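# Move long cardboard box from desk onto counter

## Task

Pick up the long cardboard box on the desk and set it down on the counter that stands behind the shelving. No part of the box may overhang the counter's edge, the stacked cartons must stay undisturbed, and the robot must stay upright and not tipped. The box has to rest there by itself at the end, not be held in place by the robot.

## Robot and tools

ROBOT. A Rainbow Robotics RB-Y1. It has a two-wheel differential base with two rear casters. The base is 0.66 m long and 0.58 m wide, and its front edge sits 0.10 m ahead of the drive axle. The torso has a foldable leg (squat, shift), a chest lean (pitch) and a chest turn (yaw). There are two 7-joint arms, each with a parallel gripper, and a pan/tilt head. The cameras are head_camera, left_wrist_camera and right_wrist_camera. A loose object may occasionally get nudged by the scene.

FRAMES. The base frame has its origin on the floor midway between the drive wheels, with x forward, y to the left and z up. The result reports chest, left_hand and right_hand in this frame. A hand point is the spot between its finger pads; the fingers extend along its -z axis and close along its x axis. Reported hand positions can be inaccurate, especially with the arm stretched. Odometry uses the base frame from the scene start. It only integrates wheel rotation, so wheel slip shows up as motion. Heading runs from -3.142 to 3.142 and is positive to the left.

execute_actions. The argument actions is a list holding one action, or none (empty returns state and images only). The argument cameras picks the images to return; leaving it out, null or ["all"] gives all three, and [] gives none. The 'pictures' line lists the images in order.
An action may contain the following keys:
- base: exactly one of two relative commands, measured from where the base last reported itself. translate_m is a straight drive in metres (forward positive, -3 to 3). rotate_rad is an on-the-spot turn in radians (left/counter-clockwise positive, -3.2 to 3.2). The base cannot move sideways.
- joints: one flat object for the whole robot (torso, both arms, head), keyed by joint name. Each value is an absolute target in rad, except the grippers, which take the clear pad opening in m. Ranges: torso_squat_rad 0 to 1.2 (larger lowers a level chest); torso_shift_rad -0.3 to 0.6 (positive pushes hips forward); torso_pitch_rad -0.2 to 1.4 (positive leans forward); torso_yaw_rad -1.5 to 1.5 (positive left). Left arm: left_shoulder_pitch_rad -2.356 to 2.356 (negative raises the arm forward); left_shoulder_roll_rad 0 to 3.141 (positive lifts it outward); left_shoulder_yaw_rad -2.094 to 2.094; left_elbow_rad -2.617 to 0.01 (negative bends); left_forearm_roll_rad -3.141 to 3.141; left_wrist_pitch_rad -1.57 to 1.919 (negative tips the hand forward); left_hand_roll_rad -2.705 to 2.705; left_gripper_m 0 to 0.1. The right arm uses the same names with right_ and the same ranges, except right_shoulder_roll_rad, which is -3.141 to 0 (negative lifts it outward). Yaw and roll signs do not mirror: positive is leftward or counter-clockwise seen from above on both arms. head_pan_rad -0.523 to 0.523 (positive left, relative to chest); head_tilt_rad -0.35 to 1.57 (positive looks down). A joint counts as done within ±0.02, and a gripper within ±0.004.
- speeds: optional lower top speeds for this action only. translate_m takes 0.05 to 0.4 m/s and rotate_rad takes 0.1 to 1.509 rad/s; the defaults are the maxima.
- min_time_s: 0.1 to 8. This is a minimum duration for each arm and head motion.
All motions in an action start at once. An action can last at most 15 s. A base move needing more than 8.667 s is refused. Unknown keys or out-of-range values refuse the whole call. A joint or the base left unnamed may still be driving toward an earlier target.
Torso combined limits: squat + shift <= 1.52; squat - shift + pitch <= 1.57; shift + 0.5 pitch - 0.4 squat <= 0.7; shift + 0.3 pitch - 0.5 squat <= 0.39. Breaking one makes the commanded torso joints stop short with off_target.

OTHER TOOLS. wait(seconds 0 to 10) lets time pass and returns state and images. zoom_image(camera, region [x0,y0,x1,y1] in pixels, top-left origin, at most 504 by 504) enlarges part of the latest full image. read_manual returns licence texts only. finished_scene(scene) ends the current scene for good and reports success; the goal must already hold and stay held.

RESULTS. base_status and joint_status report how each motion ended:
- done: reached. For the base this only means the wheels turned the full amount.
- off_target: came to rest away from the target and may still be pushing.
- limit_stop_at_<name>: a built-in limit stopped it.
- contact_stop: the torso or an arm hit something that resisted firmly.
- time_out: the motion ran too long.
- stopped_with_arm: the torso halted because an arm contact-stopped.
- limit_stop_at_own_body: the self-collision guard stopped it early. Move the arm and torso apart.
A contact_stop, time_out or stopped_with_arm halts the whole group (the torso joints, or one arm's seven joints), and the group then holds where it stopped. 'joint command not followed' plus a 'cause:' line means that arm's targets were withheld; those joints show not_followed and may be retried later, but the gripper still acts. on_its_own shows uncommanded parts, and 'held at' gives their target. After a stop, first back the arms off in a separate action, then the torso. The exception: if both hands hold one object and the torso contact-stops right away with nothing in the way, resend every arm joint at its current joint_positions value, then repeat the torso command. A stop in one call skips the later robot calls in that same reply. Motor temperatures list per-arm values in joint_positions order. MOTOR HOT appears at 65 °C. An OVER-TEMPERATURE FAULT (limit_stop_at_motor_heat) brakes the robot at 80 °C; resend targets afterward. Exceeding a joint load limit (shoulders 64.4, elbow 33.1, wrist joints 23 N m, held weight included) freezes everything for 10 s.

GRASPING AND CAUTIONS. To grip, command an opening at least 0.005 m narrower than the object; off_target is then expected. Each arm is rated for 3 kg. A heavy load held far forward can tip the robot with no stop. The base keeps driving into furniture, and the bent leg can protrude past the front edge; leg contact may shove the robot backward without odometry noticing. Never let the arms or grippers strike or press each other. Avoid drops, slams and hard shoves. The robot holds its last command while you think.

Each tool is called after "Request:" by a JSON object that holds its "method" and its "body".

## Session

Request:
{"method": "execute_actions", "body": {"actions": []}}

Scene clock: 0.00 s.
Motor temperatures (°C, as the motors report them): left_arm=[39 35 32 38 39 45 35] | right_arm=[37 35 39 41 44 47 39]
base_odometry: x=+0.000 y=+0.000 heading=+0.000 (m, m, rad; odometry frame)
base_status: not commanded
joint_positions: torso_squat_rad=+0.350 torso_shift_rad=+0.000 torso_pitch_rad=+0.000 torso_yaw_rad=+0.000 left_shoulder_pitch_rad=-0.001 left_shoulder_roll_rad=+0.024 left_shoulder_yaw_rad=+0.015 left_elbow_rad=-0.203 left_forearm_roll_rad=-0.031 left_wrist_pitch_rad=+0.036 left_hand_roll_rad=+0.019 left_gripper_m=+0.100 right_shoulder_pitch_rad=-0.006 right_shoulder_roll_rad=-0.052 right_shoulder_yaw_rad=-0.004 right_elbow_rad=-0.130 right_forearm_roll_rad=-0.006 right_wrist_pitch_rad=-0.048 right_hand_roll_rad=-0.026 right_gripper_m=+0.100 head_pan_rad=-0.001 head_tilt_rad=+0.401
joint_status: not commanded
chest: x=-0.2281 y=+0.0002 z=+1.2475 quat_wxyz=(+1.000, +0.000, +0.000, +0.000) (m; base frame)
left_hand: x=-0.1369 y=+0.2397 z=+0.5675 quat_wxyz=(+0.996, +0.013, -0.084, +0.000) (m; base frame)
right_hand: x=-0.1500 y=-0.2593 z=+0.5682 quat_wxyz=(+0.995, -0.024, -0.092, -0.015) (m; base frame)
pictures: head_camera, left_wrist_camera, right_wrist_camera
Images, in order (width x height): head_camera 896x504, left_wrist_camera 644x364, right_wrist_camera 644x364.

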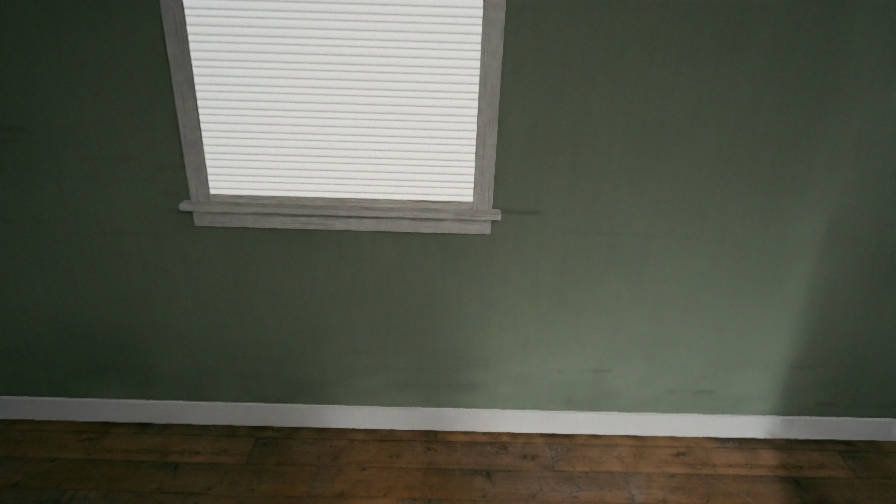

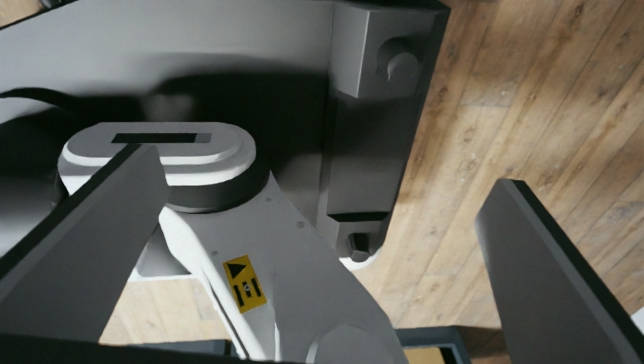

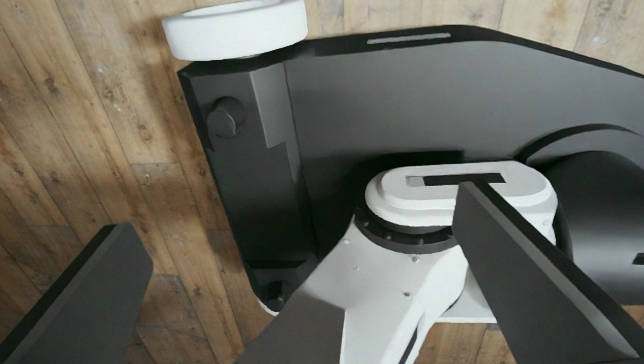

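Request:
{"method": "execute_actions", "body": {"actions": [{"base":{"rotate_rad":1.57},"joints":{"head_tilt_rad":0.3}}], "cameras": ["head_camera"]}}

Request:
{"method": "execute_actions", "body": {"actions": [{"base":{"rotate_rad":1.2}}], "cameras": ["head_camera"]}}

Request:
{"method": "execute_actions", "body": {"actions": [{"base":{"rotate_rad":1.2}}], "cameras": ["head_camera"]}}

Scene clock: 4.17 s.
Motor temperatures (°C, as the motors report them): left_arm=[39 35 32 38 39 45 35] | right_arm=[37 35 39 41 44 47 39]
base_odometry: x=+0.000 y=+0.000 heading=+1.569 (m, m, rad; odometry frame)
base_status: done
joint_positions: torso_squat_rad=+0.350 torso_shift_rad=+0.000 torso_pitch_rad=+0.000 torso_yaw_rad=+0.000 left_shoulder_pitch_rad=-0.001 left_shoulder_roll_rad=+0.024 left_shoulder_yaw_rad=+0.015 left_elbow_rad=-0.203 left_forearm_roll_rad=-0.031 left_wrist_pitch_rad=+0.036 left_hand_roll_rad=+0.019 left_gripper_m=+0.100 right_shoulder_pitch_rad=-0.006 right_shoulder_roll_rad=-0.052 right_shoulder_yaw_rad=-0.004 right_elbow_rad=-0.130 right_forearm_roll_rad=-0.006 right_wrist_pitch_rad=-0.048 right_hand_roll_rad=-0.026 right_gripper_m=+0.100 head_pan_rad=-0.001 head_tilt_rad=+0.300
joint_status: all done
chest: x=-0.2282 y=+0.0001 z=+1.2475 quat_wxyz=(+1.000, +0.000, +0.000, +0.000) (m; base frame)
left_hand: x=-0.1369 y=+0.2397 z=+0.5675 quat_wxyz=(+0.996, +0.014, -0.084, +0.000) (m; base frame)
right_hand: x=-0.1500 y=-0.2593 z=+0.5681 quat_wxyz=(+0.995, -0.024, -0.092, -0.015) (m; base frame)
pictures: head_camera
Images, in order (width x height): head_camera 896x504.

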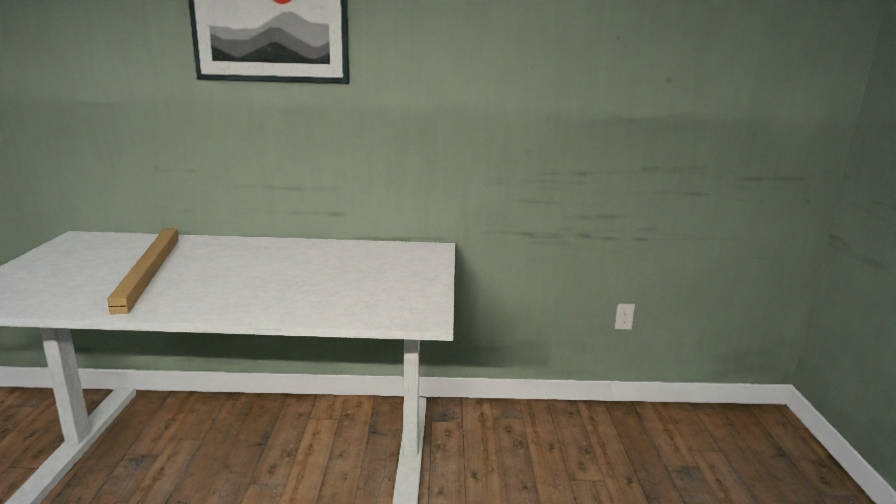

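Scene clock: 7.73 s.
Motor temperatures (°C, as the motors report them): left_arm=[39 35 32 38 39 45 35] | right_arm=[37 35 39 41 44 47 39]
base_odometry: x=+0.000 y=+0.000 heading=+2.769 (m, m, rad; odometry frame)
base_status: done
joint_positions: torso_squat_rad=+0.350 torso_shift_rad=+0.000 torso_pitch_rad=+0.000 torso_yaw_rad=+0.000 left_shoulder_pitch_rad=-0.001 left_shoulder_roll_rad=+0.024 left_shoulder_yaw_rad=+0.015 left_elbow_rad=-0.203 left_forearm_roll_rad=-0.031 left_wrist_pitch_rad=+0.036 left_hand_roll_rad=+0.019 left_gripper_m=+0.100 right_shoulder_pitch_rad=-0.006 right_shoulder_roll_rad=-0.052 right_shoulder_yaw_rad=-0.004 right_elbow_rad=-0.130 right_forearm_roll_rad=-0.006 right_wrist_pitch_rad=-0.048 right_hand_roll_rad=-0.026 right_gripper_m=+0.100 head_pan_rad=-0.001 head_tilt_rad=+0.300
joint_status: not commanded
chest: x=-0.2282 y=+0.0001 z=+1.2475 quat_wxyz=(+1.000, +0.000, +0.000, +0.000) (m; base frame)
left_hand: x=-0.1369 y=+0.2397 z=+0.5675 quat_wxyz=(+0.996, +0.014, -0.084, +0.000) (m; base frame)
right_hand: x=-0.1500 y=-0.2593 z=+0.5681 quat_wxyz=(+0.995, -0.024, -0.092, -0.015) (m; base frame)
pictures: head_camera
Images, in order (width x height): head_camera 896x504.

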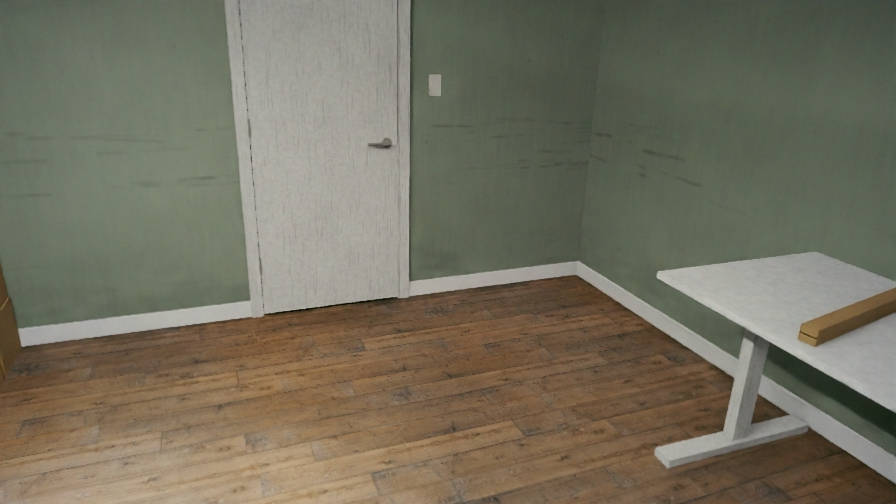

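Scene clock: 11.30 s.
Motor temperatures (°C, as the motors report them): left_arm=[39 35 32 38 39 45 35] | right_arm=[37 35 39 41 44 47 39]
base_odometry: x=+0.000 y=+0.000 heading=-2.315 (m, m, rad; odometry frame)
base_status: done
joint_positions: torso_squat_rad=+0.350 torso_shift_rad=+0.000 torso_pitch_rad=+0.000 torso_yaw_rad=+0.000 left_shoulder_pitch_rad=-0.001 left_shoulder_roll_rad=+0.024 left_shoulder_yaw_rad=+0.015 left_elbow_rad=-0.203 left_forearm_roll_rad=-0.031 left_wrist_pitch_rad=+0.036 left_hand_roll_rad=+0.019 left_gripper_m=+0.100 right_shoulder_pitch_rad=-0.006 right_shoulder_roll_rad=-0.052 right_shoulder_yaw_rad=-0.004 right_elbow_rad=-0.130 right_forearm_roll_rad=-0.006 right_wrist_pitch_rad=-0.048 right_hand_roll_rad=-0.026 right_gripper_m=+0.100 head_pan_rad=-0.001 head_tilt_rad=+0.300
joint_status: not commanded
chest: x=-0.2282 y=+0.0001 z=+1.2475 quat_wxyz=(+1.000, +0.000, +0.000, +0.000) (m; base frame)
left_hand: x=-0.1369 y=+0.2397 z=+0.5675 quat_wxyz=(+0.996, +0.014, -0.084, +0.000) (m; base frame)
right_hand: x=-0.1500 y=-0.2593 z=+0.5681 quat_wxyz=(+0.995, -0.024, -0.092, -0.015) (m; base frame)
pictures: head_camera
Images, in order (width x height): head_camera 896x504.

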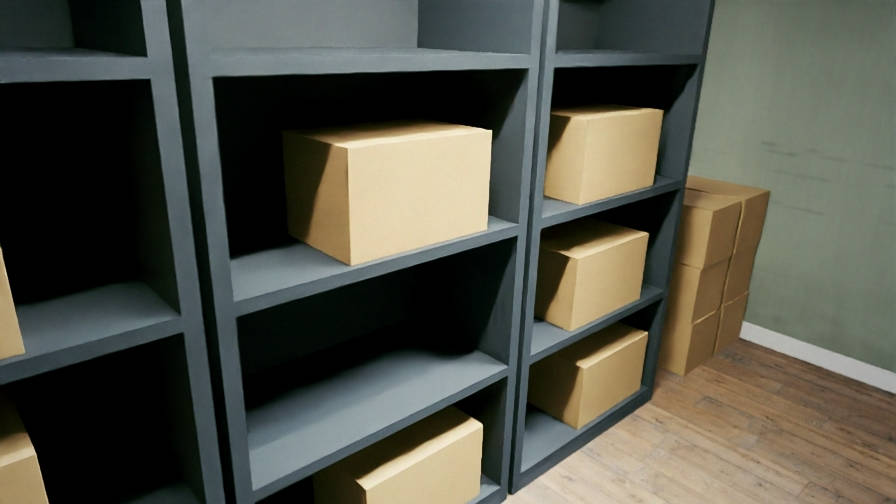

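Request:
{"method": "execute_actions", "body": {"actions": [{"base":{"rotate_rad":-1.49}}], "cameras": []}}

Request:
{"method": "execute_actions", "body": {"actions": [{"base":{"translate_m":1.6},"joints":{"right_shoulder_pitch_rad":-1.45,"right_shoulder_roll_rad":-0.6,"right_shoulder_yaw_rad":0,"right_elbow_rad":-1.07,"right_forearm_roll_rad":-0.44,"right_wrist_pitch_rad":1.82,"right_hand_roll_rad":1.4,"left_elbow_rad":-0.5}}], "cameras": []}}

Request:
{"method": "execute_actions", "body": {"actions": [{"base":{"rotate_rad":-0.675},"joints":{"head_tilt_rad":0.6,"torso_yaw_rad":0}}], "cameras": ["head_camera"]}}

Scene clock: 15.47 s.
Motor temperatures (°C, as the motors report them): left_arm=[39 35 32 38 39 45 35] | right_arm=[37 35 39 41 44 47 39]
base_odometry: x=+0.000 y=+0.000 heading=+2.479 (m, m, rad; odometry frame)
base_status: done
joint_positions: torso_squat_rad=+0.350 torso_shift_rad=+0.000 torso_pitch_rad=+0.000 torso_yaw_rad=+0.000 left_shoulder_pitch_rad=-0.001 left_shoulder_roll_rad=+0.024 left_shoulder_yaw_rad=+0.015 left_elbow_rad=-0.203 left_forearm_roll_rad=-0.031 left_wrist_pitch_rad=+0.036 left_hand_roll_rad=+0.019 left_gripper_m=+0.100 right_shoulder_pitch_rad=-0.006 right_shoulder_roll_rad=-0.052 right_shoulder_yaw_rad=-0.004 right_elbow_rad=-0.130 right_forearm_roll_rad=-0.006 right_wrist_pitch_rad=-0.048 right_hand_roll_rad=-0.026 right_gripper_m=+0.100 head_pan_rad=-0.001 head_tilt_rad=+0.300
joint_status: not commanded
chest: x=-0.2282 y=+0.0002 z=+1.2475 quat_wxyz=(+1.000, +0.000, +0.000, +0.000) (m; base frame)
left_hand: x=-0.1369 y=+0.2397 z=+0.5675 quat_wxyz=(+0.996, +0.013, -0.084, +0.000) (m; base frame)
right_hand: x=-0.1500 y=-0.2593 z=+0.5682 quat_wxyz=(+0.995, -0.024, -0.092, -0.015) (m; base frame)
pictures: none
No camera images: the call's "cameras" was empty. Leave "cameras" out to get every camera's image.

Scene clock: 21.00 s.
Motor temperatures (°C, as the motors report them): left_arm=[39 35 32 38 39 45 35] | right_arm=[37 35 39 41 44 47 39]
base_odometry: x=-1.261 y=+0.985 heading=+2.478 (m, m, rad; odometry frame)
base_status: done
joint_positions: torso_squat_rad=+0.350 torso_shift_rad=+0.000 torso_pitch_rad=+0.000 torso_yaw_rad=+0.000 left_shoulder_pitch_rad=-0.001 left_shoulder_roll_rad=+0.024 left_shoulder_yaw_rad=+0.015 left_elbow_rad=-0.500 left_forearm_roll_rad=-0.031 left_wrist_pitch_rad=+0.036 left_hand_roll_rad=+0.019 left_gripper_m=+0.100 right_shoulder_pitch_rad=-1.450 right_shoulder_roll_rad=-0.600 right_shoulder_yaw_rad=+0.000 right_elbow_rad=-1.070 right_forearm_roll_rad=-0.440 right_wrist_pitch_rad=+1.820 right_hand_roll_rad=+1.400 right_gripper_m=+0.100 head_pan_rad=-0.001 head_tilt_rad=+0.300
joint_status: all done
chest: x=-0.2281 y=+0.0002 z=+1.2475 quat_wxyz=(+1.000, +0.000, +0.000, +0.000) (m; base frame)
left_hand: x=+0.0021 y=+0.2408 z=+0.6062 quat_wxyz=(+0.973, +0.015, -0.230, -0.002) (m; base frame)
right_hand: x=+0.3607 y=-0.2597 z=+1.3665 quat_wxyz=(+0.667, -0.252, -0.238, +0.659) (m; base frame)
pictures: none
No camera images: the call's "cameras" was empty. Leave "cameras" out to get every camera's image.

Scene clock: 23.67 s.
Motor temperatures (°C, as the motors report them): left_arm=[39 35 32 38 39 45 35] | right_arm=[37 35 39 41 44 47 39]
base_odometry: x=-1.260 y=+0.985 heading=+1.804 (m, m, rad; odometry frame)
base_status: done
joint_positions: torso_squat_rad=+0.350 torso_shift_rad=+0.000 torso_pitch_rad=+0.000 torso_yaw_rad=+0.000 left_shoulder_pitch_rad=-0.001 left_shoulder_roll_rad=+0.024 left_shoulder_yaw_rad=+0.015 left_elbow_rad=-0.500 left_forearm_roll_rad=-0.031 left_wrist_pitch_rad=+0.036 left_hand_roll_rad=+0.019 left_gripper_m=+0.100 right_shoulder_pitch_rad=-1.450 right_shoulder_roll_rad=-0.600 right_shoulder_yaw_rad=+0.000 right_elbow_rad=-1.070 right_forearm_roll_rad=-0.440 right_wrist_pitch_rad=+1.820 right_hand_roll_rad=+1.400 right_gripper_m=+0.100 head_pan_rad=-0.001 head_tilt_rad=+0.600
joint_status: all done
chest: x=-0.2281 y=+0.0002 z=+1.2475 quat_wxyz=(+1.000, +0.000, +0.000, +0.000) (m; base frame)
left_hand: x=+0.0021 y=+0.2409 z=+0.6063 quat_wxyz=(+0.973, +0.015, -0.230, -0.002) (m; base frame)
right_hand: x=+0.3607 y=-0.2597 z=+1.3664 quat_wxyz=(+0.667, -0.252, -0.238, +0.659) (m; base frame)
pictures: head_camera
Images, in order (width x height): head_camera 896x504.

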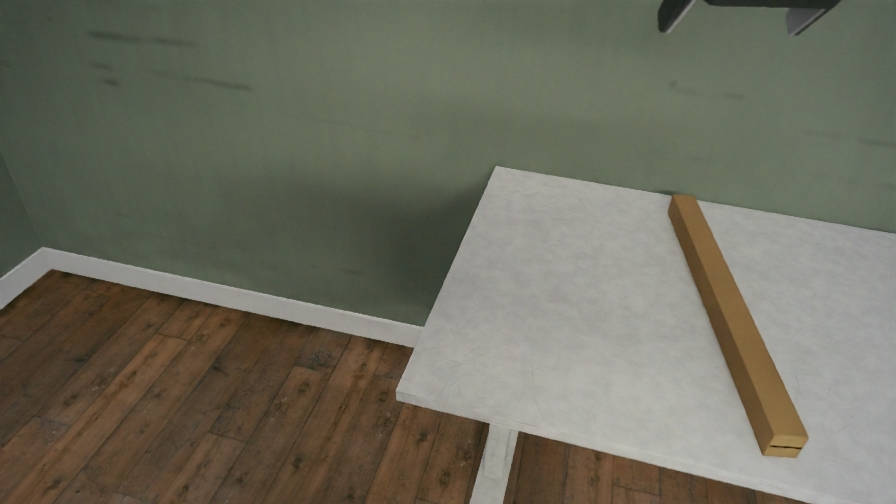

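Request:
{"method": "execute_actions", "body": {"actions": [{"base":{"translate_m":-0.4}}], "cameras": []}}

Request:
{"method": "execute_actions", "body": {"actions": [{"base":{"rotate_rad":-0.55}}], "cameras": []}}

Request:
{"method": "execute_actions", "body": {"actions": [{"base":{"translate_m":0.31}}], "cameras": []}}

Request:
{"method": "execute_actions", "body": {"actions": [{"base":{"rotate_rad":0.4}}], "cameras": []}}

Request:
{"method": "execute_actions", "body": {"actions": [{"base":{"translate_m":0.27},"joints":{"torso_pitch_rad":0.7,"torso_shift_rad":0.2,"torso_squat_rad":0.4,"head_tilt_rad":0.3}}]}}

Scene clock: 26.57 s.
Motor temperatures (°C, as the motors report them): left_arm=[39 35 32 38 39 45 35] | right_arm=[37 35 39 41 44 47 39]
base_odometry: x=-1.168 y=+0.595 heading=+1.803 (m, m, rad; odometry frame)
base_status: done
joint_positions: torso_squat_rad=+0.350 torso_shift_rad=+0.000 torso_pitch_rad=+0.000 torso_yaw_rad=+0.000 left_shoulder_pitch_rad=-0.001 left_shoulder_roll_rad=+0.024 left_shoulder_yaw_rad=+0.015 left_elbow_rad=-0.500 left_forearm_roll_rad=-0.031 left_wrist_pitch_rad=+0.036 left_hand_roll_rad=+0.019 left_gripper_m=+0.100 right_shoulder_pitch_rad=-1.450 right_shoulder_roll_rad=-0.600 right_shoulder_yaw_rad=+0.000 right_elbow_rad=-1.070 right_forearm_roll_rad=-0.440 right_wrist_pitch_rad=+1.820 right_hand_roll_rad=+1.400 right_gripper_m=+0.100 head_pan_rad=-0.001 head_tilt_rad=+0.600
joint_status: not commanded
chest: x=-0.2282 y=+0.0002 z=+1.2475 quat_wxyz=(+1.000, +0.000, +0.000, +0.000) (m; base frame)
left_hand: x=+0.0020 y=+0.2409 z=+0.6063 quat_wxyz=(+0.973, +0.015, -0.230, -0.002) (m; base frame)
right_hand: x=+0.3607 y=-0.2597 z=+1.3664 quat_wxyz=(+0.667, -0.252, -0.238, +0.659) (m; base frame)
pictures: none
No camera images: the call's "cameras" was empty. Leave "cameras" out to get every camera's image.

Scene clock: 29.17 s.
Motor temperatures (°C, as the motors report them): left_arm=[39 35 32 38 39 45 35] | right_arm=[37 35 39 41 44 47 39]
base_odometry: x=-1.168 y=+0.595 heading=+1.253 (m, m, rad; odometry frame)
base_status: done
joint_positions: torso_squat_rad=+0.350 torso_shift_rad=+0.000 torso_pitch_rad=+0.000 torso_yaw_rad=+0.000 left_shoulder_pitch_rad=-0.001 left_shoulder_roll_rad=+0.024 left_shoulder_yaw_rad=+0.015 left_elbow_rad=-0.500 left_forearm_roll_rad=-0.031 left_wrist_pitch_rad=+0.036 left_hand_roll_rad=+0.019 left_gripper_m=+0.100 right_shoulder_pitch_rad=-1.450 right_shoulder_roll_rad=-0.600 right_shoulder_yaw_rad=+0.000 right_elbow_rad=-1.070 right_forearm_roll_rad=-0.440 right_wrist_pitch_rad=+1.820 right_hand_roll_rad=+1.400 right_gripper_m=+0.100 head_pan_rad=-0.001 head_tilt_rad=+0.600
joint_status: not commanded
chest: x=-0.2282 y=+0.0002 z=+1.2475 quat_wxyz=(+1.000, +0.000, +0.000, +0.000) (m; base frame)
left_hand: x=+0.0020 y=+0.2409 z=+0.6063 quat_wxyz=(+0.973, +0.015, -0.230, -0.002) (m; base frame)
right_hand: x=+0.3607 y=-0.2597 z=+1.3664 quat_wxyz=(+0.667, -0.252, -0.238, +0.659) (m; base frame)
pictures: none
No camera images: the call's "cameras" was empty. Leave "cameras" out to get every camera's image.

Scene clock: 31.30 s.
Motor temperatures (°C, as the motors report them): left_arm=[39 35 32 38 39 45 35] | right_arm=[37 35 39 41 44 47 39]
base_odometry: x=-1.071 y=+0.890 heading=+1.253 (m, m, rad; odometry frame)
base_status: done
joint_positions: torso_squat_rad=+0.350 torso_shift_rad=+0.000 torso_pitch_rad=+0.000 torso_yaw_rad=+0.000 left_shoulder_pitch_rad=-0.001 left_shoulder_roll_rad=+0.024 left_shoulder_yaw_rad=+0.015 left_elbow_rad=-0.500 left_forearm_roll_rad=-0.031 left_wrist_pitch_rad=+0.036 left_hand_roll_rad=+0.019 left_gripper_m=+0.100 right_shoulder_pitch_rad=-1.450 right_shoulder_roll_rad=-0.600 right_shoulder_yaw_rad=+0.000 right_elbow_rad=-1.070 right_forearm_roll_rad=-0.440 right_wrist_pitch_rad=+1.820 right_hand_roll_rad=+1.400 right_gripper_m=+0.100 head_pan_rad=-0.001 head_tilt_rad=+0.600
joint_status: not commanded
chest: x=-0.2281 y=+0.0001 z=+1.2475 quat_wxyz=(+1.000, +0.000, +0.000, +0.000) (m; base frame)
left_hand: x=+0.0021 y=+0.2409 z=+0.6063 quat_wxyz=(+0.973, +0.015, -0.230, -0.002) (m; base frame)
right_hand: x=+0.3608 y=-0.2598 z=+1.3663 quat_wxyz=(+0.667, -0.252, -0.238, +0.659) (m; base frame)
pictures: none
No camera images: the call's "cameras" was empty. Leave "cameras" out to get every camera's image.

Scene clock: 33.43 s.
Motor temperatures (°C, as the motors report them): left_arm=[39 35 32 38 39 45 35] | right_arm=[37 35 39 41 44 47 39]
base_odometry: x=-1.071 y=+0.889 heading=+1.652 (m, m, rad; odometry frame)
base_status: done
joint_positions: torso_squat_rad=+0.350 torso_shift_rad=+0.000 torso_pitch_rad=+0.000 torso_yaw_rad=+0.000 left_shoulder_pitch_rad=-0.001 left_shoulder_roll_rad=+0.024 left_shoulder_yaw_rad=+0.015 left_elbow_rad=-0.500 left_forearm_roll_rad=-0.031 left_wrist_pitch_rad=+0.036 left_hand_roll_rad=+0.019 left_gripper_m=+0.100 right_shoulder_pitch_rad=-1.450 right_shoulder_roll_rad=-0.600 right_shoulder_yaw_rad=+0.000 right_elbow_rad=-1.070 right_forearm_roll_rad=-0.440 right_wrist_pitch_rad=+1.820 right_hand_roll_rad=+1.400 right_gripper_m=+0.100 head_pan_rad=-0.001 head_tilt_rad=+0.600
joint_status: not commanded
chest: x=-0.2281 y=+0.0001 z=+1.2475 quat_wxyz=(+1.000, +0.000, +0.000, +0.000) (m; base frame)
left_hand: x=+0.0021 y=+0.2408 z=+0.6063 quat_wxyz=(+0.973, +0.015, -0.230, -0.002) (m; base frame)
right_hand: x=+0.3608 y=-0.2598 z=+1.3663 quat_wxyz=(+0.667, -0.252, -0.238, +0.659) (m; base frame)
pictures: none
No camera images: the call's "cameras" was empty. Leave "cameras" out to get every camera's image.

Scene clock: 36.60 s.
Motor temperatures (°C, as the motors report them): left_arm=[39 35 32 38 39 45 35] | right_arm=[37 35 39 41 44 47 39]
base_odometry: x=-1.094 y=+1.159 heading=+1.653 (m, m, rad; odometry frame)
base_status: done
joint_positions: torso_squat_rad=+0.400 torso_shift_rad=+0.200 torso_pitch_rad=+0.700 torso_yaw_rad=+0.000 left_shoulder_pitch_rad=-0.001 left_shoulder_roll_rad=+0.024 left_shoulder_yaw_rad=+0.015 left_elbow_rad=-0.500 left_forearm_roll_rad=-0.031 left_wrist_pitch_rad=+0.036 left_hand_roll_rad=+0.019 left_gripper_m=+0.100 right_shoulder_pitch_rad=-1.450 right_shoulder_roll_rad=-0.600 right_shoulder_yaw_rad=+0.000 right_elbow_rad=-1.070 right_forearm_roll_rad=-0.440 right_wrist_pitch_rad=+1.820 right_hand_roll_rad=+1.400 right_gripper_m=+0.100 head_pan_rad=-0.001 head_tilt_rad=+0.300
joint_status: all done
chest: x=+0.0995 y=+0.0001 z=+1.1490 quat_wxyz=(+0.939, +0.000, +0.343, +0.000) (m; base frame)
left_hand: x=-0.1373 y=+0.2408 z=+0.5102 quat_wxyz=(+0.993, +0.014, +0.117, -0.007) (m; base frame)
right_hand: x=+0.6265 y=-0.2599 z=+0.8608 quat_wxyz=(+0.709, -0.011, +0.005, +0.706) (m; base frame)
pictures: head_camera, left_wrist_camera, right_wrist_camera
Images, in order (width x height): head_camera 896x504, left_wrist_camera 644x364, right_wrist_camera 644x364.

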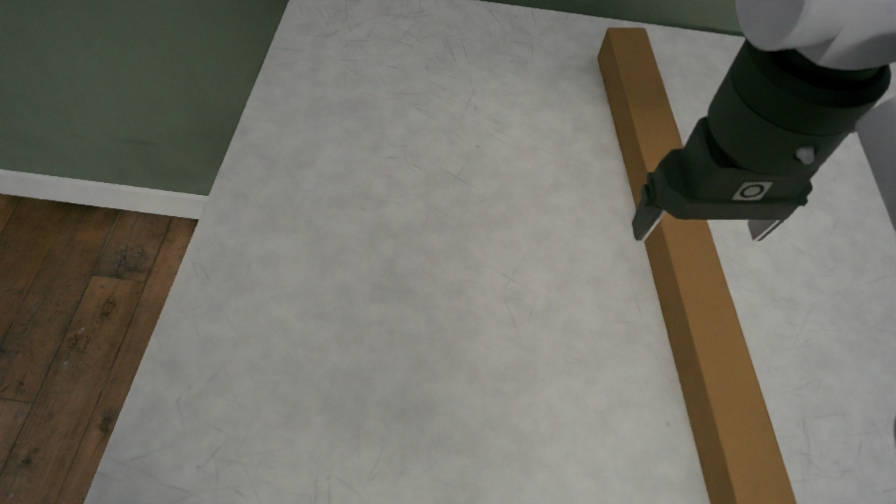

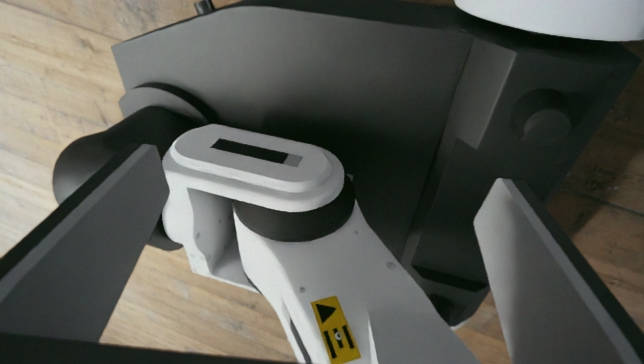

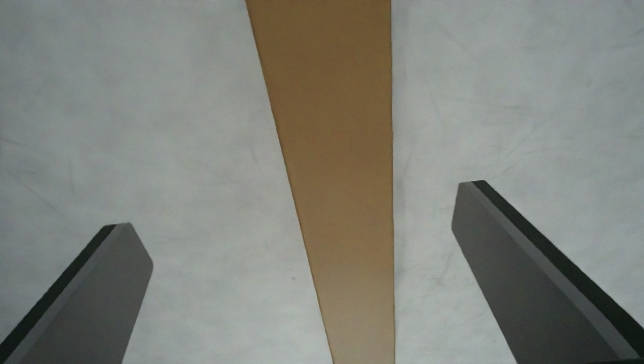

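Request:
{"method": "execute_actions", "body": {"actions": [{"joints":{"right_shoulder_roll_rad":-0.64,"right_forearm_roll_rad":-0.47}}], "cameras": []}}

Request:
{"method": "execute_actions", "body": {"actions": [{"joints":{"torso_squat_rad":0.68}}]}}

Scene clock: 37.77 s.
Motor temperatures (°C, as the motors report them): left_arm=[39 35 32 38 39 45 35] | right_arm=[37 35 39 41 44 47 39]
base_odometry: x=-1.094 y=+1.159 heading=+1.653 (m, m, rad; odometry frame)
base_status: not commanded
joint_positions: torso_squat_rad=+0.400 torso_shift_rad=+0.200 torso_pitch_rad=+0.700 torso_yaw_rad=+0.000 left_shoulder_pitch_rad=-0.001 left_shoulder_roll_rad=+0.024 left_shoulder_yaw_rad=+0.015 left_elbow_rad=-0.500 left_forearm_roll_rad=-0.031 left_wrist_pitch_rad=+0.036 left_hand_roll_rad=+0.019 left_gripper_m=+0.100 right_shoulder_pitch_rad=-1.450 right_shoulder_roll_rad=-0.640 right_shoulder_yaw_rad=+0.000 right_elbow_rad=-1.070 right_forearm_roll_rad=-0.470 right_wrist_pitch_rad=+1.820 right_hand_roll_rad=+1.400 right_gripper_m=+0.100 head_pan_rad=-0.001 head_tilt_rad=+0.300
joint_status: all done
chest: x=+0.0994 y=+0.0001 z=+1.1490 quat_wxyz=(+0.939, +0.000, +0.343, +0.000) (m; base frame)
left_hand: x=-0.1375 y=+0.2408 z=+0.5103 quat_wxyz=(+0.993, +0.014, +0.117, -0.007) (m; base frame)
right_hand: x=+0.6289 y=-0.2749 z=+0.8684 quat_wxyz=(+0.715, -0.014, +0.001, +0.699) (m; base frame)
pictures: none
No camera images: the call's "cameras" was empty. Leave "cameras" out to get every camera's image.

Scene clock: 39.50 s.
Motor temperatures (°C, as the motors report them): left_arm=[39 35 32 38 39 45 35] | right_arm=[37 35 39 41 44 47 39]
base_odometry: x=-1.094 y=+1.159 heading=+1.653 (m, m, rad; odometry frame)
base_status: not commanded
joint_positions: torso_squat_rad=+0.680 torso_shift_rad=+0.200 torso_pitch_rad=+0.700 torso_yaw_rad=+0.000 left_shoulder_pitch_rad=-0.001 left_shoulder_roll_rad=+0.024 left_shoulder_yaw_rad=+0.015 left_elbow_rad=-0.500 left_forearm_roll_rad=-0.031 left_wrist_pitch_rad=+0.036 left_hand_roll_rad=+0.019 left_gripper_m=+0.100 right_shoulder_pitch_rad=-1.450 right_shoulder_roll_rad=-0.640 right_shoulder_yaw_rad=+0.000 right_elbow_rad=-1.070 right_forearm_roll_rad=-0.470 right_wrist_pitch_rad=+1.820 right_hand_roll_rad=+1.400 right_gripper_m=+0.100 head_pan_rad=-0.001 head_tilt_rad=+0.300
joint_status: all done
chest: x=+0.0794 y=+0.0001 z=+1.0506 quat_wxyz=(+0.939, +0.000, +0.343, +0.000) (m; base frame)
left_hand: x=-0.1574 y=+0.2408 z=+0.4118 quat_wxyz=(+0.993, +0.014, +0.117, -0.007) (m; base frame)
right_hand: x=+0.6089 y=-0.2750 z=+0.7701 quat_wxyz=(+0.715, -0.014, +0.001, +0.699) (m; base frame)
pictures: head_camera, left_wrist_camera, right_wrist_camera
Images, in order (width x height): head_camera 896x504, left_wrist_camera 644x364, right_wrist_camera 644x364.

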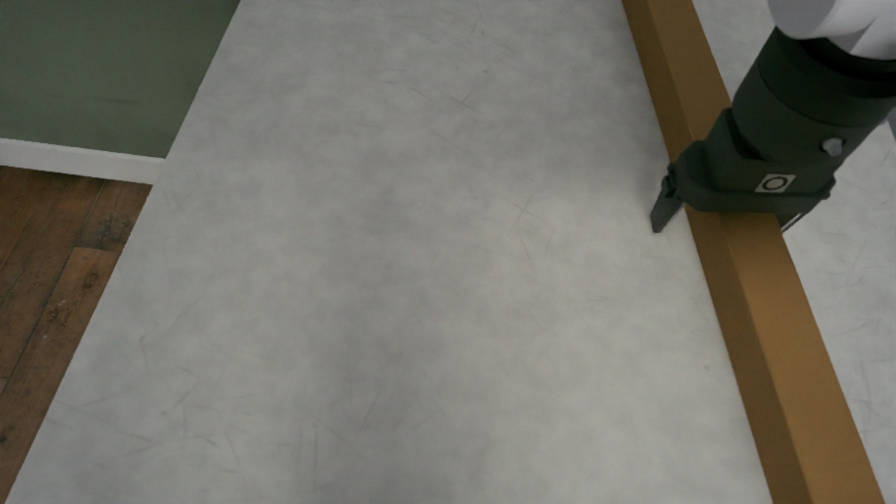

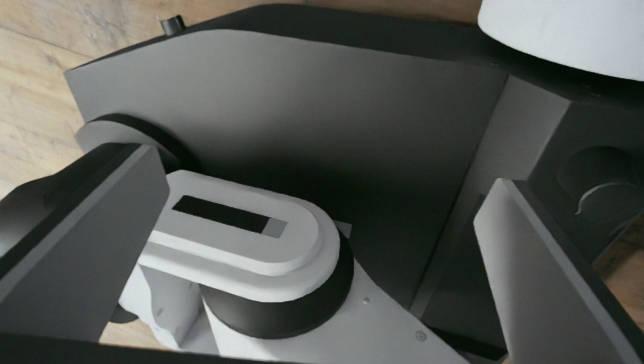

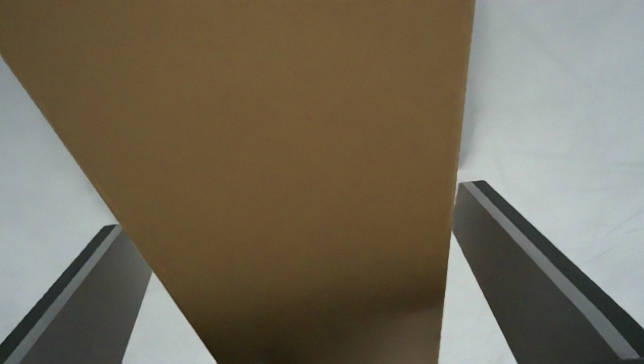

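Request:
{"method": "execute_actions", "body": {"actions": [{"joints":{"right_gripper_m":0.03,"left_elbow_rad":-0.7}}], "cameras": []}}

Request:
{"method": "execute_actions", "body": {"actions": [{"joints":{"torso_squat_rad":0.3,"head_tilt_rad":-0.1}}], "cameras": ["right_wrist_camera"]}}

Request:
{"method": "execute_actions", "body": {"actions": [{"base":{"translate_m":-0.7}}], "cameras": []}}

Request:
{"method": "execute_actions", "body": {"actions": [{"base":{"rotate_rad":-1.65},"speeds":{"rotate_rad":0.6}}], "cameras": ["head_camera"]}}

Scene clock: 40.83 s.
Motor temperatures (°C, as the motors report them): left_arm=[39 35 32 38 39 45 35] | right_arm=[37 35 39 41 44 47 39]
base_odometry: x=-1.094 y=+1.159 heading=+1.653 (m, m, rad; odometry frame)
base_status: not commanded
joint_positions: torso_squat_rad=+0.680 torso_shift_rad=+0.200 torso_pitch_rad=+0.700 torso_yaw_rad=+0.000 left_shoulder_pitch_rad=-0.001 left_shoulder_roll_rad=+0.024 left_shoulder_yaw_rad=+0.015 left_elbow_rad=-0.700 left_forearm_roll_rad=-0.031 left_wrist_pitch_rad=+0.036 left_hand_roll_rad=+0.019 left_gripper_m=+0.100 right_shoulder_pitch_rad=-1.450 right_shoulder_roll_rad=-0.640 right_shoulder_yaw_rad=+0.000 right_elbow_rad=-1.070 right_forearm_roll_rad=-0.470 right_wrist_pitch_rad=+1.820 right_hand_roll_rad=+1.400 right_gripper_m=+0.051 head_pan_rad=-0.001 head_tilt_rad=+0.300
joint_status: right_gripper_m off_target (ended at +0.051, target +0.030); the others done
chest: x=+0.0794 y=+0.0001 z=+1.0506 quat_wxyz=(+0.939, +0.000, +0.343, +0.000) (m; base frame)
left_hand: x=-0.0614 y=+0.2409 z=+0.3944 quat_wxyz=(+1.000, +0.014, +0.018, -0.008) (m; base frame)
right_hand: x=+0.6089 y=-0.2750 z=+0.7701 quat_wxyz=(+0.715, -0.014, +0.001, +0.699) (m; base frame)
pictures: none
No camera images: the call's "cameras" was empty. Leave "cameras" out to get every camera's image.

Scene clock: 42.93 s.
Motor temperatures (°C, as the motors report them): left_arm=[39 35 32 38 39 45 35] | right_arm=[37 35 39 41 44 47 39]
base_odometry: x=-1.094 y=+1.159 heading=+1.653 (m, m, rad; odometry frame)
base_status: not commanded
joint_positions: torso_squat_rad=+0.300 torso_shift_rad=+0.200 torso_pitch_rad=+0.700 torso_yaw_rad=+0.000 left_shoulder_pitch_rad=-0.001 left_shoulder_roll_rad=+0.024 left_shoulder_yaw_rad=+0.015 left_elbow_rad=-0.700 left_forearm_roll_rad=-0.031 left_wrist_pitch_rad=+0.036 left_hand_roll_rad=+0.019 left_gripper_m=+0.100 right_shoulder_pitch_rad=-1.450 right_shoulder_roll_rad=-0.640 right_shoulder_yaw_rad=+0.000 right_elbow_rad=-1.070 right_forearm_roll_rad=-0.470 right_wrist_pitch_rad=+1.820 right_hand_roll_rad=+1.400 right_gripper_m=+0.051 head_pan_rad=-0.001 head_tilt_rad=-0.100
joint_status: all done
chest: x=+0.1042 y=+0.0001 z=+1.1726 quat_wxyz=(+0.939, +0.000, +0.343, +0.000) (m; base frame)
left_hand: x=-0.0367 y=+0.2409 z=+0.5163 quat_wxyz=(+1.000, +0.014, +0.018, -0.008) (m; base frame)
right_hand: x=+0.6337 y=-0.2749 z=+0.8919 quat_wxyz=(+0.715, -0.014, +0.001, +0.699) (m; base frame)
pictures: right_wrist_camera
Images, in order (width x height): right_wrist_camera 644x364.

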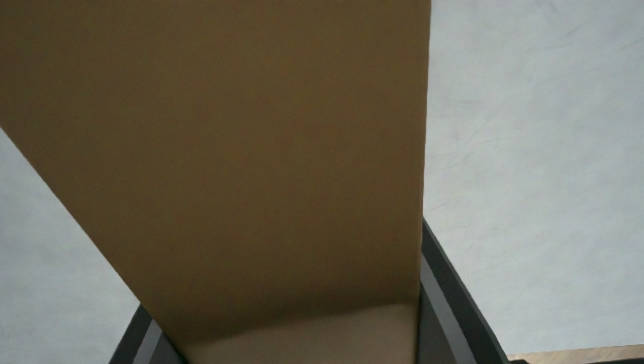

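Scene clock: 46.27 s.
Motor temperatures (°C, as the motors report them): left_arm=[39 35 32 38 39 45 35] | right_arm=[37 35 39 41 44 47 39]
base_odometry: x=-1.036 y=+0.461 heading=+1.653 (m, m, rad; odometry frame)
base_status: done
joint_positions: torso_squat_rad=+0.300 torso_shift_rad=+0.200 torso_pitch_rad=+0.700 torso_yaw_rad=+0.000 left_shoulder_pitch_rad=-0.001 left_shoulder_roll_rad=+0.024 left_shoulder_yaw_rad=+0.015 left_elbow_rad=-0.700 left_forearm_roll_rad=-0.031 left_wrist_pitch_rad=+0.036 left_hand_roll_rad=+0.019 left_gripper_m=+0.100 right_shoulder_pitch_rad=-1.450 right_shoulder_roll_rad=-0.640 right_shoulder_yaw_rad=+0.000 right_elbow_rad=-1.070 right_forearm_roll_rad=-0.470 right_wrist_pitch_rad=+1.820 right_hand_roll_rad=+1.400 right_gripper_m=+0.051 head_pan_rad=-0.001 head_tilt_rad=-0.100
joint_status: not commanded
chest: x=+0.1042 y=+0.0001 z=+1.1726 quat_wxyz=(+0.939, +0.000, +0.343, +0.000) (m; base frame)
left_hand: x=-0.0368 y=+0.2409 z=+0.5164 quat_wxyz=(+1.000, +0.014, +0.018, -0.008) (m; base frame)
right_hand: x=+0.6336 y=-0.2749 z=+0.8920 quat_wxyz=(+0.715, -0.014, +0.001, +0.699) (m; base frame)
pictures: none
No camera images: the call's "cameras" was empty. Leave "cameras" out to get every camera's image.

Scene clock: 50.53 s.
Motor temperatures (°C, as the motors report them): left_arm=[39 35 32 38 39 45 35] | right_arm=[37 35 39 41 44 47 39]
base_odometry: x=-1.036 y=+0.461 heading=+0.004 (m, m, rad; odometry frame)
base_status: done
joint_positions: torso_squat_rad=+0.300 torso_shift_rad=+0.200 torso_pitch_rad=+0.700 torso_yaw_rad=+0.000 left_shoulder_pitch_rad=-0.001 left_shoulder_roll_rad=+0.024 left_shoulder_yaw_rad=+0.015 left_elbow_rad=-0.700 left_forearm_roll_rad=-0.031 left_wrist_pitch_rad=+0.036 left_hand_roll_rad=+0.019 left_gripper_m=+0.100 right_shoulder_pitch_rad=-1.450 right_shoulder_roll_rad=-0.640 right_shoulder_yaw_rad=+0.000 right_elbow_rad=-1.070 right_forearm_roll_rad=-0.470 right_wrist_pitch_rad=+1.820 right_hand_roll_rad=+1.400 right_gripper_m=+0.051 head_pan_rad=-0.001 head_tilt_rad=-0.100
joint_status: not commanded
chest: x=+0.1042 y=+0.0001 z=+1.1726 quat_wxyz=(+0.939, +0.000, +0.343, +0.000) (m; base frame)
left_hand: x=-0.0368 y=+0.2409 z=+0.5164 quat_wxyz=(+1.000, +0.014, +0.018, -0.008) (m; base frame)
right_hand: x=+0.6336 y=-0.2749 z=+0.8920 quat_wxyz=(+0.715, -0.014, +0.001, +0.699) (m; base frame)
pictures: head_camera
Images, in order (width x height): head_camera 896x504.

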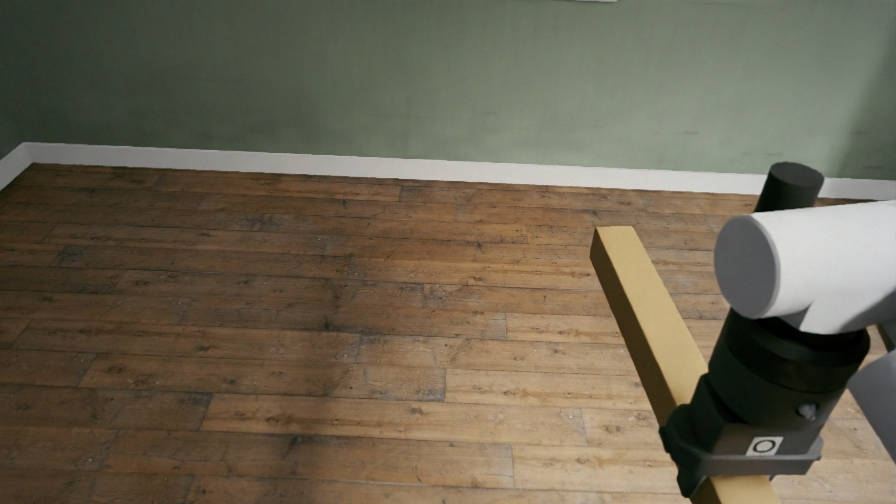

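Request:
{"method": "execute_actions", "body": {"actions": [{"base":{"rotate_rad":-0.6},"speeds":{"rotate_rad":0.6},"joints":{"head_tilt_rad":-0.3}}], "cameras": []}}

Request:
{"method": "execute_actions", "body": {"actions": [{"base":{"translate_m":1.2},"joints":{"head_pan_rad":-0.4}}], "cameras": ["head_camera"]}}

Scene clock: 53.43 s.
Motor temperatures (°C, as the motors report them): left_arm=[39 35 32 38 39 45 35] | right_arm=[37 35 39 41 44 47 39]
base_odometry: x=-1.036 y=+0.461 heading=-0.596 (m, m, rad; odometry frame)
base_status: done
joint_positions: torso_squat_rad=+0.300 torso_shift_rad=+0.200 torso_pitch_rad=+0.700 torso_yaw_rad=+0.000 left_shoulder_pitch_rad=-0.001 left_shoulder_roll_rad=+0.024 left_shoulder_yaw_rad=+0.015 left_elbow_rad=-0.700 left_forearm_roll_rad=-0.031 left_wrist_pitch_rad=+0.036 left_hand_roll_rad=+0.019 left_gripper_m=+0.100 right_shoulder_pitch_rad=-1.450 right_shoulder_roll_rad=-0.640 right_shoulder_yaw_rad=+0.000 right_elbow_rad=-1.070 right_forearm_roll_rad=-0.470 right_wrist_pitch_rad=+1.820 right_hand_roll_rad=+1.400 right_gripper_m=+0.051 head_pan_rad=-0.001 head_tilt_rad=-0.300
joint_status: all done
chest: x=+0.1042 y=+0.0001 z=+1.1726 quat_wxyz=(+0.939, +0.000, +0.343, +0.000) (m; base frame)
left_hand: x=-0.0368 y=+0.2409 z=+0.5164 quat_wxyz=(+1.000, +0.014, +0.018, -0.008) (m; base frame)
right_hand: x=+0.6336 y=-0.2749 z=+0.8920 quat_wxyz=(+0.715, -0.014, +0.001, +0.699) (m; base frame)
pictures: none
No camera images: the call's "cameras" was empty. Leave "cameras" out to get every camera's image.

Scene clock: 57.97 s.
Motor temperatures (°C, as the motors report them): left_arm=[39 35 32 38 39 45 35] | right_arm=[37 35 39 41 44 47 39]
base_odometry: x=-0.043 y=-0.212 heading=-0.595 (m, m, rad; odometry frame)
base_status: done
joint_positions: torso_squat_rad=+0.300 torso_shift_rad=+0.200 torso_pitch_rad=+0.700 torso_yaw_rad=+0.000 left_shoulder_pitch_rad=-0.001 left_shoulder_roll_rad=+0.024 left_shoulder_yaw_rad=+0.015 left_elbow_rad=-0.700 left_forearm_roll_rad=-0.031 left_wrist_pitch_rad=+0.036 left_hand_roll_rad=+0.019 left_gripper_m=+0.100 right_shoulder_pitch_rad=-1.450 right_shoulder_roll_rad=-0.640 right_shoulder_yaw_rad=+0.000 right_elbow_rad=-1.070 right_forearm_roll_rad=-0.470 right_wrist_pitch_rad=+1.820 right_hand_roll_rad=+1.400 right_gripper_m=+0.051 head_pan_rad=-0.400 head_tilt_rad=-0.300
joint_status: all done
chest: x=+0.1042 y=+0.0001 z=+1.1726 quat_wxyz=(+0.939, +0.000, +0.343, +0.000) (m; base frame)
left_hand: x=-0.0368 y=+0.2409 z=+0.5164 quat_wxyz=(+1.000, +0.014, +0.018, -0.008) (m; base frame)
right_hand: x=+0.6336 y=-0.2750 z=+0.8919 quat_wxyz=(+0.715, -0.014, +0.001, +0.699) (m; base frame)
pictures: head_camera
Images, in order (width x height): head_camera 896x504.

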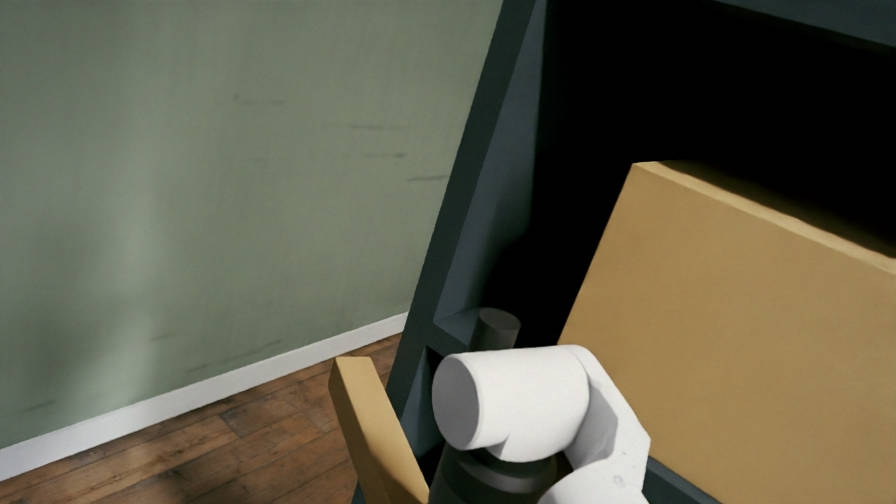

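Request:
{"method": "execute_actions", "body": {"actions": [{"base":{"translate_m":-0.35},"speeds":{"translate_m":0.25},"joints":{"head_pan_rad":0}}], "cameras": []}}

Request:
{"method": "execute_actions", "body": {"actions": [{"base":{"rotate_rad":1.2},"speeds":{"rotate_rad":0.6}}], "cameras": []}}

Request:
{"method": "execute_actions", "body": {"actions": [{"base":{"translate_m":0.75}}], "cameras": ["head_camera"]}}

Request:
{"method": "execute_actions", "body": {"actions": [{"base":{"rotate_rad":-1.5},"speeds":{"rotate_rad":0.4},"joints":{"head_tilt_rad":-0.1}}], "cameras": ["head_camera"]}}

Scene clock: 60.97 s.
Motor temperatures (°C, as the motors report them): left_arm=[39 35 32 38 39 45 35] | right_arm=[37 35 39 41 44 47 39]
base_odometry: x=-0.333 y=-0.016 heading=-0.594 (m, m, rad; odometry frame)
base_status: done
joint_positions: torso_squat_rad=+0.300 torso_shift_rad=+0.200 torso_pitch_rad=+0.700 torso_yaw_rad=+0.000 left_shoulder_pitch_rad=-0.001 left_shoulder_roll_rad=+0.024 left_shoulder_yaw_rad=+0.015 left_elbow_rad=-0.700 left_forearm_roll_rad=-0.031 left_wrist_pitch_rad=+0.036 left_hand_roll_rad=+0.019 left_gripper_m=+0.100 right_shoulder_pitch_rad=-1.450 right_shoulder_roll_rad=-0.640 right_shoulder_yaw_rad=+0.000 right_elbow_rad=-1.070 right_forearm_roll_rad=-0.470 right_wrist_pitch_rad=+1.820 right_hand_roll_rad=+1.400 right_gripper_m=+0.051 head_pan_rad=+0.000 head_tilt_rad=-0.300
joint_status: all done
chest: x=+0.1042 y=+0.0001 z=+1.1726 quat_wxyz=(+0.939, +0.000, +0.343, +0.000) (m; base frame)
left_hand: x=-0.0369 y=+0.2409 z=+0.5164 quat_wxyz=(+1.000, +0.014, +0.018, -0.008) (m; base frame)
right_hand: x=+0.6336 y=-0.2750 z=+0.8920 quat_wxyz=(+0.715, -0.014, +0.001, +0.699) (m; base frame)
pictures: none
No camera images: the call's "cameras" was empty. Leave "cameras" out to get every camera's image.

Scene clock: 64.50 s.
Motor temperatures (°C, as the motors report them): left_arm=[39 35 32 38 39 45 35] | right_arm=[37 35 39 41 44 47 39]
base_odometry: x=-0.333 y=-0.016 heading=+0.605 (m, m, rad; odometry frame)
base_status: done
joint_positions: torso_squat_rad=+0.300 torso_shift_rad=+0.200 torso_pitch_rad=+0.700 torso_yaw_rad=+0.000 left_shoulder_pitch_rad=-0.001 left_shoulder_roll_rad=+0.024 left_shoulder_yaw_rad=+0.015 left_elbow_rad=-0.700 left_forearm_roll_rad=-0.031 left_wrist_pitch_rad=+0.036 left_hand_roll_rad=+0.019 left_gripper_m=+0.100 right_shoulder_pitch_rad=-1.450 right_shoulder_roll_rad=-0.640 right_shoulder_yaw_rad=+0.000 right_elbow_rad=-1.070 right_forearm_roll_rad=-0.470 right_wrist_pitch_rad=+1.820 right_hand_roll_rad=+1.400 right_gripper_m=+0.051 head_pan_rad=+0.000 head_tilt_rad=-0.300
joint_status: not commanded
chest: x=+0.1042 y=+0.0001 z=+1.1726 quat_wxyz=(+0.939, +0.000, +0.343, +0.000) (m; base frame)
left_hand: x=-0.0369 y=+0.2409 z=+0.5164 quat_wxyz=(+1.000, +0.014, +0.018, -0.008) (m; base frame)
right_hand: x=+0.6336 y=-0.2749 z=+0.8920 quat_wxyz=(+0.715, -0.014, +0.001, +0.699) (m; base frame)
pictures: none
No camera images: the call's "cameras" was empty. Leave "cameras" out to get every camera's image.

Scene clock: 67.80 s.
Motor temperatures (°C, as the motors report them): left_arm=[39 35 32 38 39 45 35] | right_arm=[37 36 39 41 44 47 39]
base_odometry: x=+0.284 y=+0.411 heading=+0.605 (m, m, rad; odometry frame)
base_status: done
joint_positions: torso_squat_rad=+0.300 torso_shift_rad=+0.200 torso_pitch_rad=+0.700 torso_yaw_rad=+0.000 left_shoulder_pitch_rad=-0.001 left_shoulder_roll_rad=+0.024 left_shoulder_yaw_rad=+0.015 left_elbow_rad=-0.700 left_forearm_roll_rad=-0.031 left_wrist_pitch_rad=+0.036 left_hand_roll_rad=+0.019 left_gripper_m=+0.100 right_shoulder_pitch_rad=-1.450 right_shoulder_roll_rad=-0.640 right_shoulder_yaw_rad=+0.000 right_elbow_rad=-1.070 right_forearm_roll_rad=-0.470 right_wrist_pitch_rad=+1.820 right_hand_roll_rad=+1.400 right_gripper_m=+0.051 head_pan_rad=+0.000 head_tilt_rad=-0.300
joint_status: not commanded
chest: x=+0.1042 y=+0.0001 z=+1.1726 quat_wxyz=(+0.939, +0.000, +0.343, +0.000) (m; base frame)
left_hand: x=-0.0368 y=+0.2409 z=+0.5164 quat_wxyz=(+1.000, +0.014, +0.018, -0.008) (m; base frame)
right_hand: x=+0.6336 y=-0.2749 z=+0.8919 quat_wxyz=(+0.715, -0.014, +0.002, +0.699) (m; base frame)
pictures: head_camera
Images, in order (width x height): head_camera 896x504.

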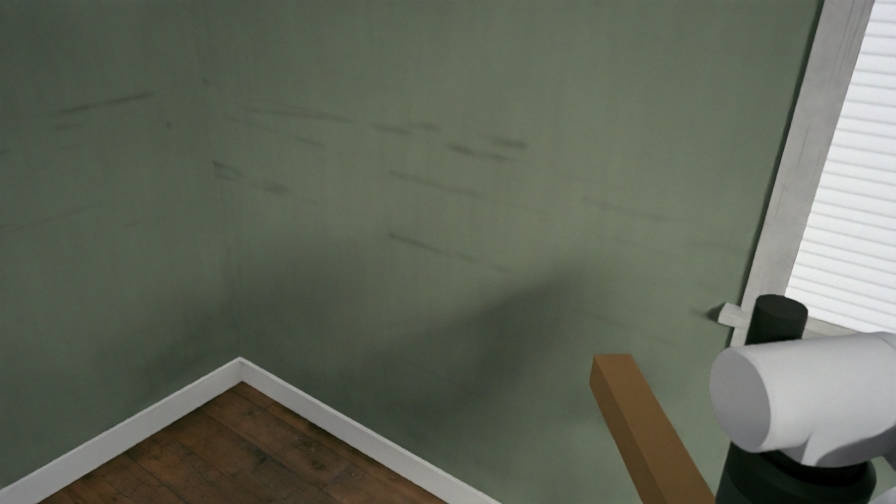

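Scene clock: 72.67 s.
Motor temperatures (°C, as the motors report them): left_arm=[39 35 32 38 39 45 35] | right_arm=[37 36 39 41 44 47 39]
base_odometry: x=+0.284 y=+0.411 heading=-0.894 (m, m, rad; odometry frame)
base_status: done
joint_positions: torso_squat_rad=+0.300 torso_shift_rad=+0.200 torso_pitch_rad=+0.700 torso_yaw_rad=+0.000 left_shoulder_pitch_rad=-0.001 left_shoulder_roll_rad=+0.024 left_shoulder_yaw_rad=+0.015 left_elbow_rad=-0.700 left_forearm_roll_rad=-0.031 left_wrist_pitch_rad=+0.036 left_hand_roll_rad=+0.019 left_gripper_m=+0.100 right_shoulder_pitch_rad=-1.450 right_shoulder_roll_rad=-0.640 right_shoulder_yaw_rad=+0.000 right_elbow_rad=-1.070 right_forearm_roll_rad=-0.470 right_wrist_pitch_rad=+1.820 right_hand_roll_rad=+1.400 right_gripper_m=+0.051 head_pan_rad=+0.000 head_tilt_rad=-0.100
joint_status: all done
chest: x=+0.1042 y=+0.0001 z=+1.1726 quat_wxyz=(+0.939, +0.000, +0.343, +0.000) (m; base frame)
left_hand: x=-0.0368 y=+0.2409 z=+0.5164 quat_wxyz=(+1.000, +0.014, +0.018, -0.008) (m; base frame)
right_hand: x=+0.6336 y=-0.2750 z=+0.8919 quat_wxyz=(+0.715, -0.014, +0.002, +0.699) (m; base frame)
pictures: head_camera
Images, in order (width x height): head_camera 896x504.

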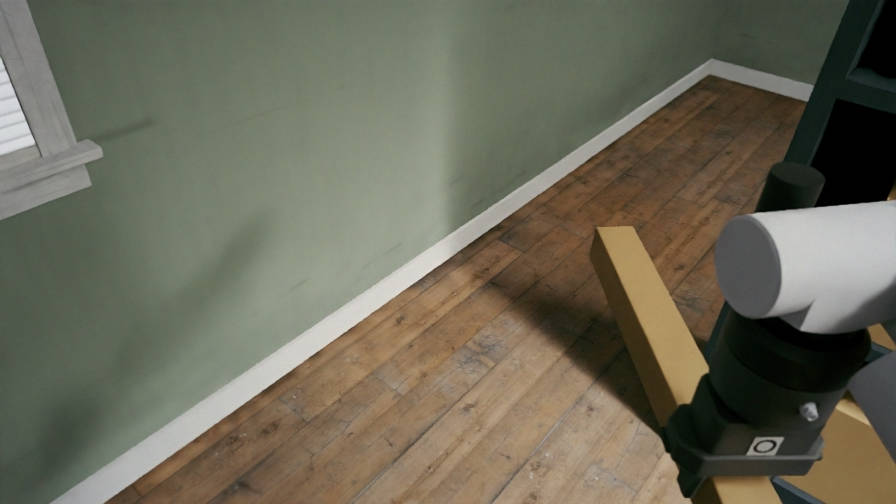

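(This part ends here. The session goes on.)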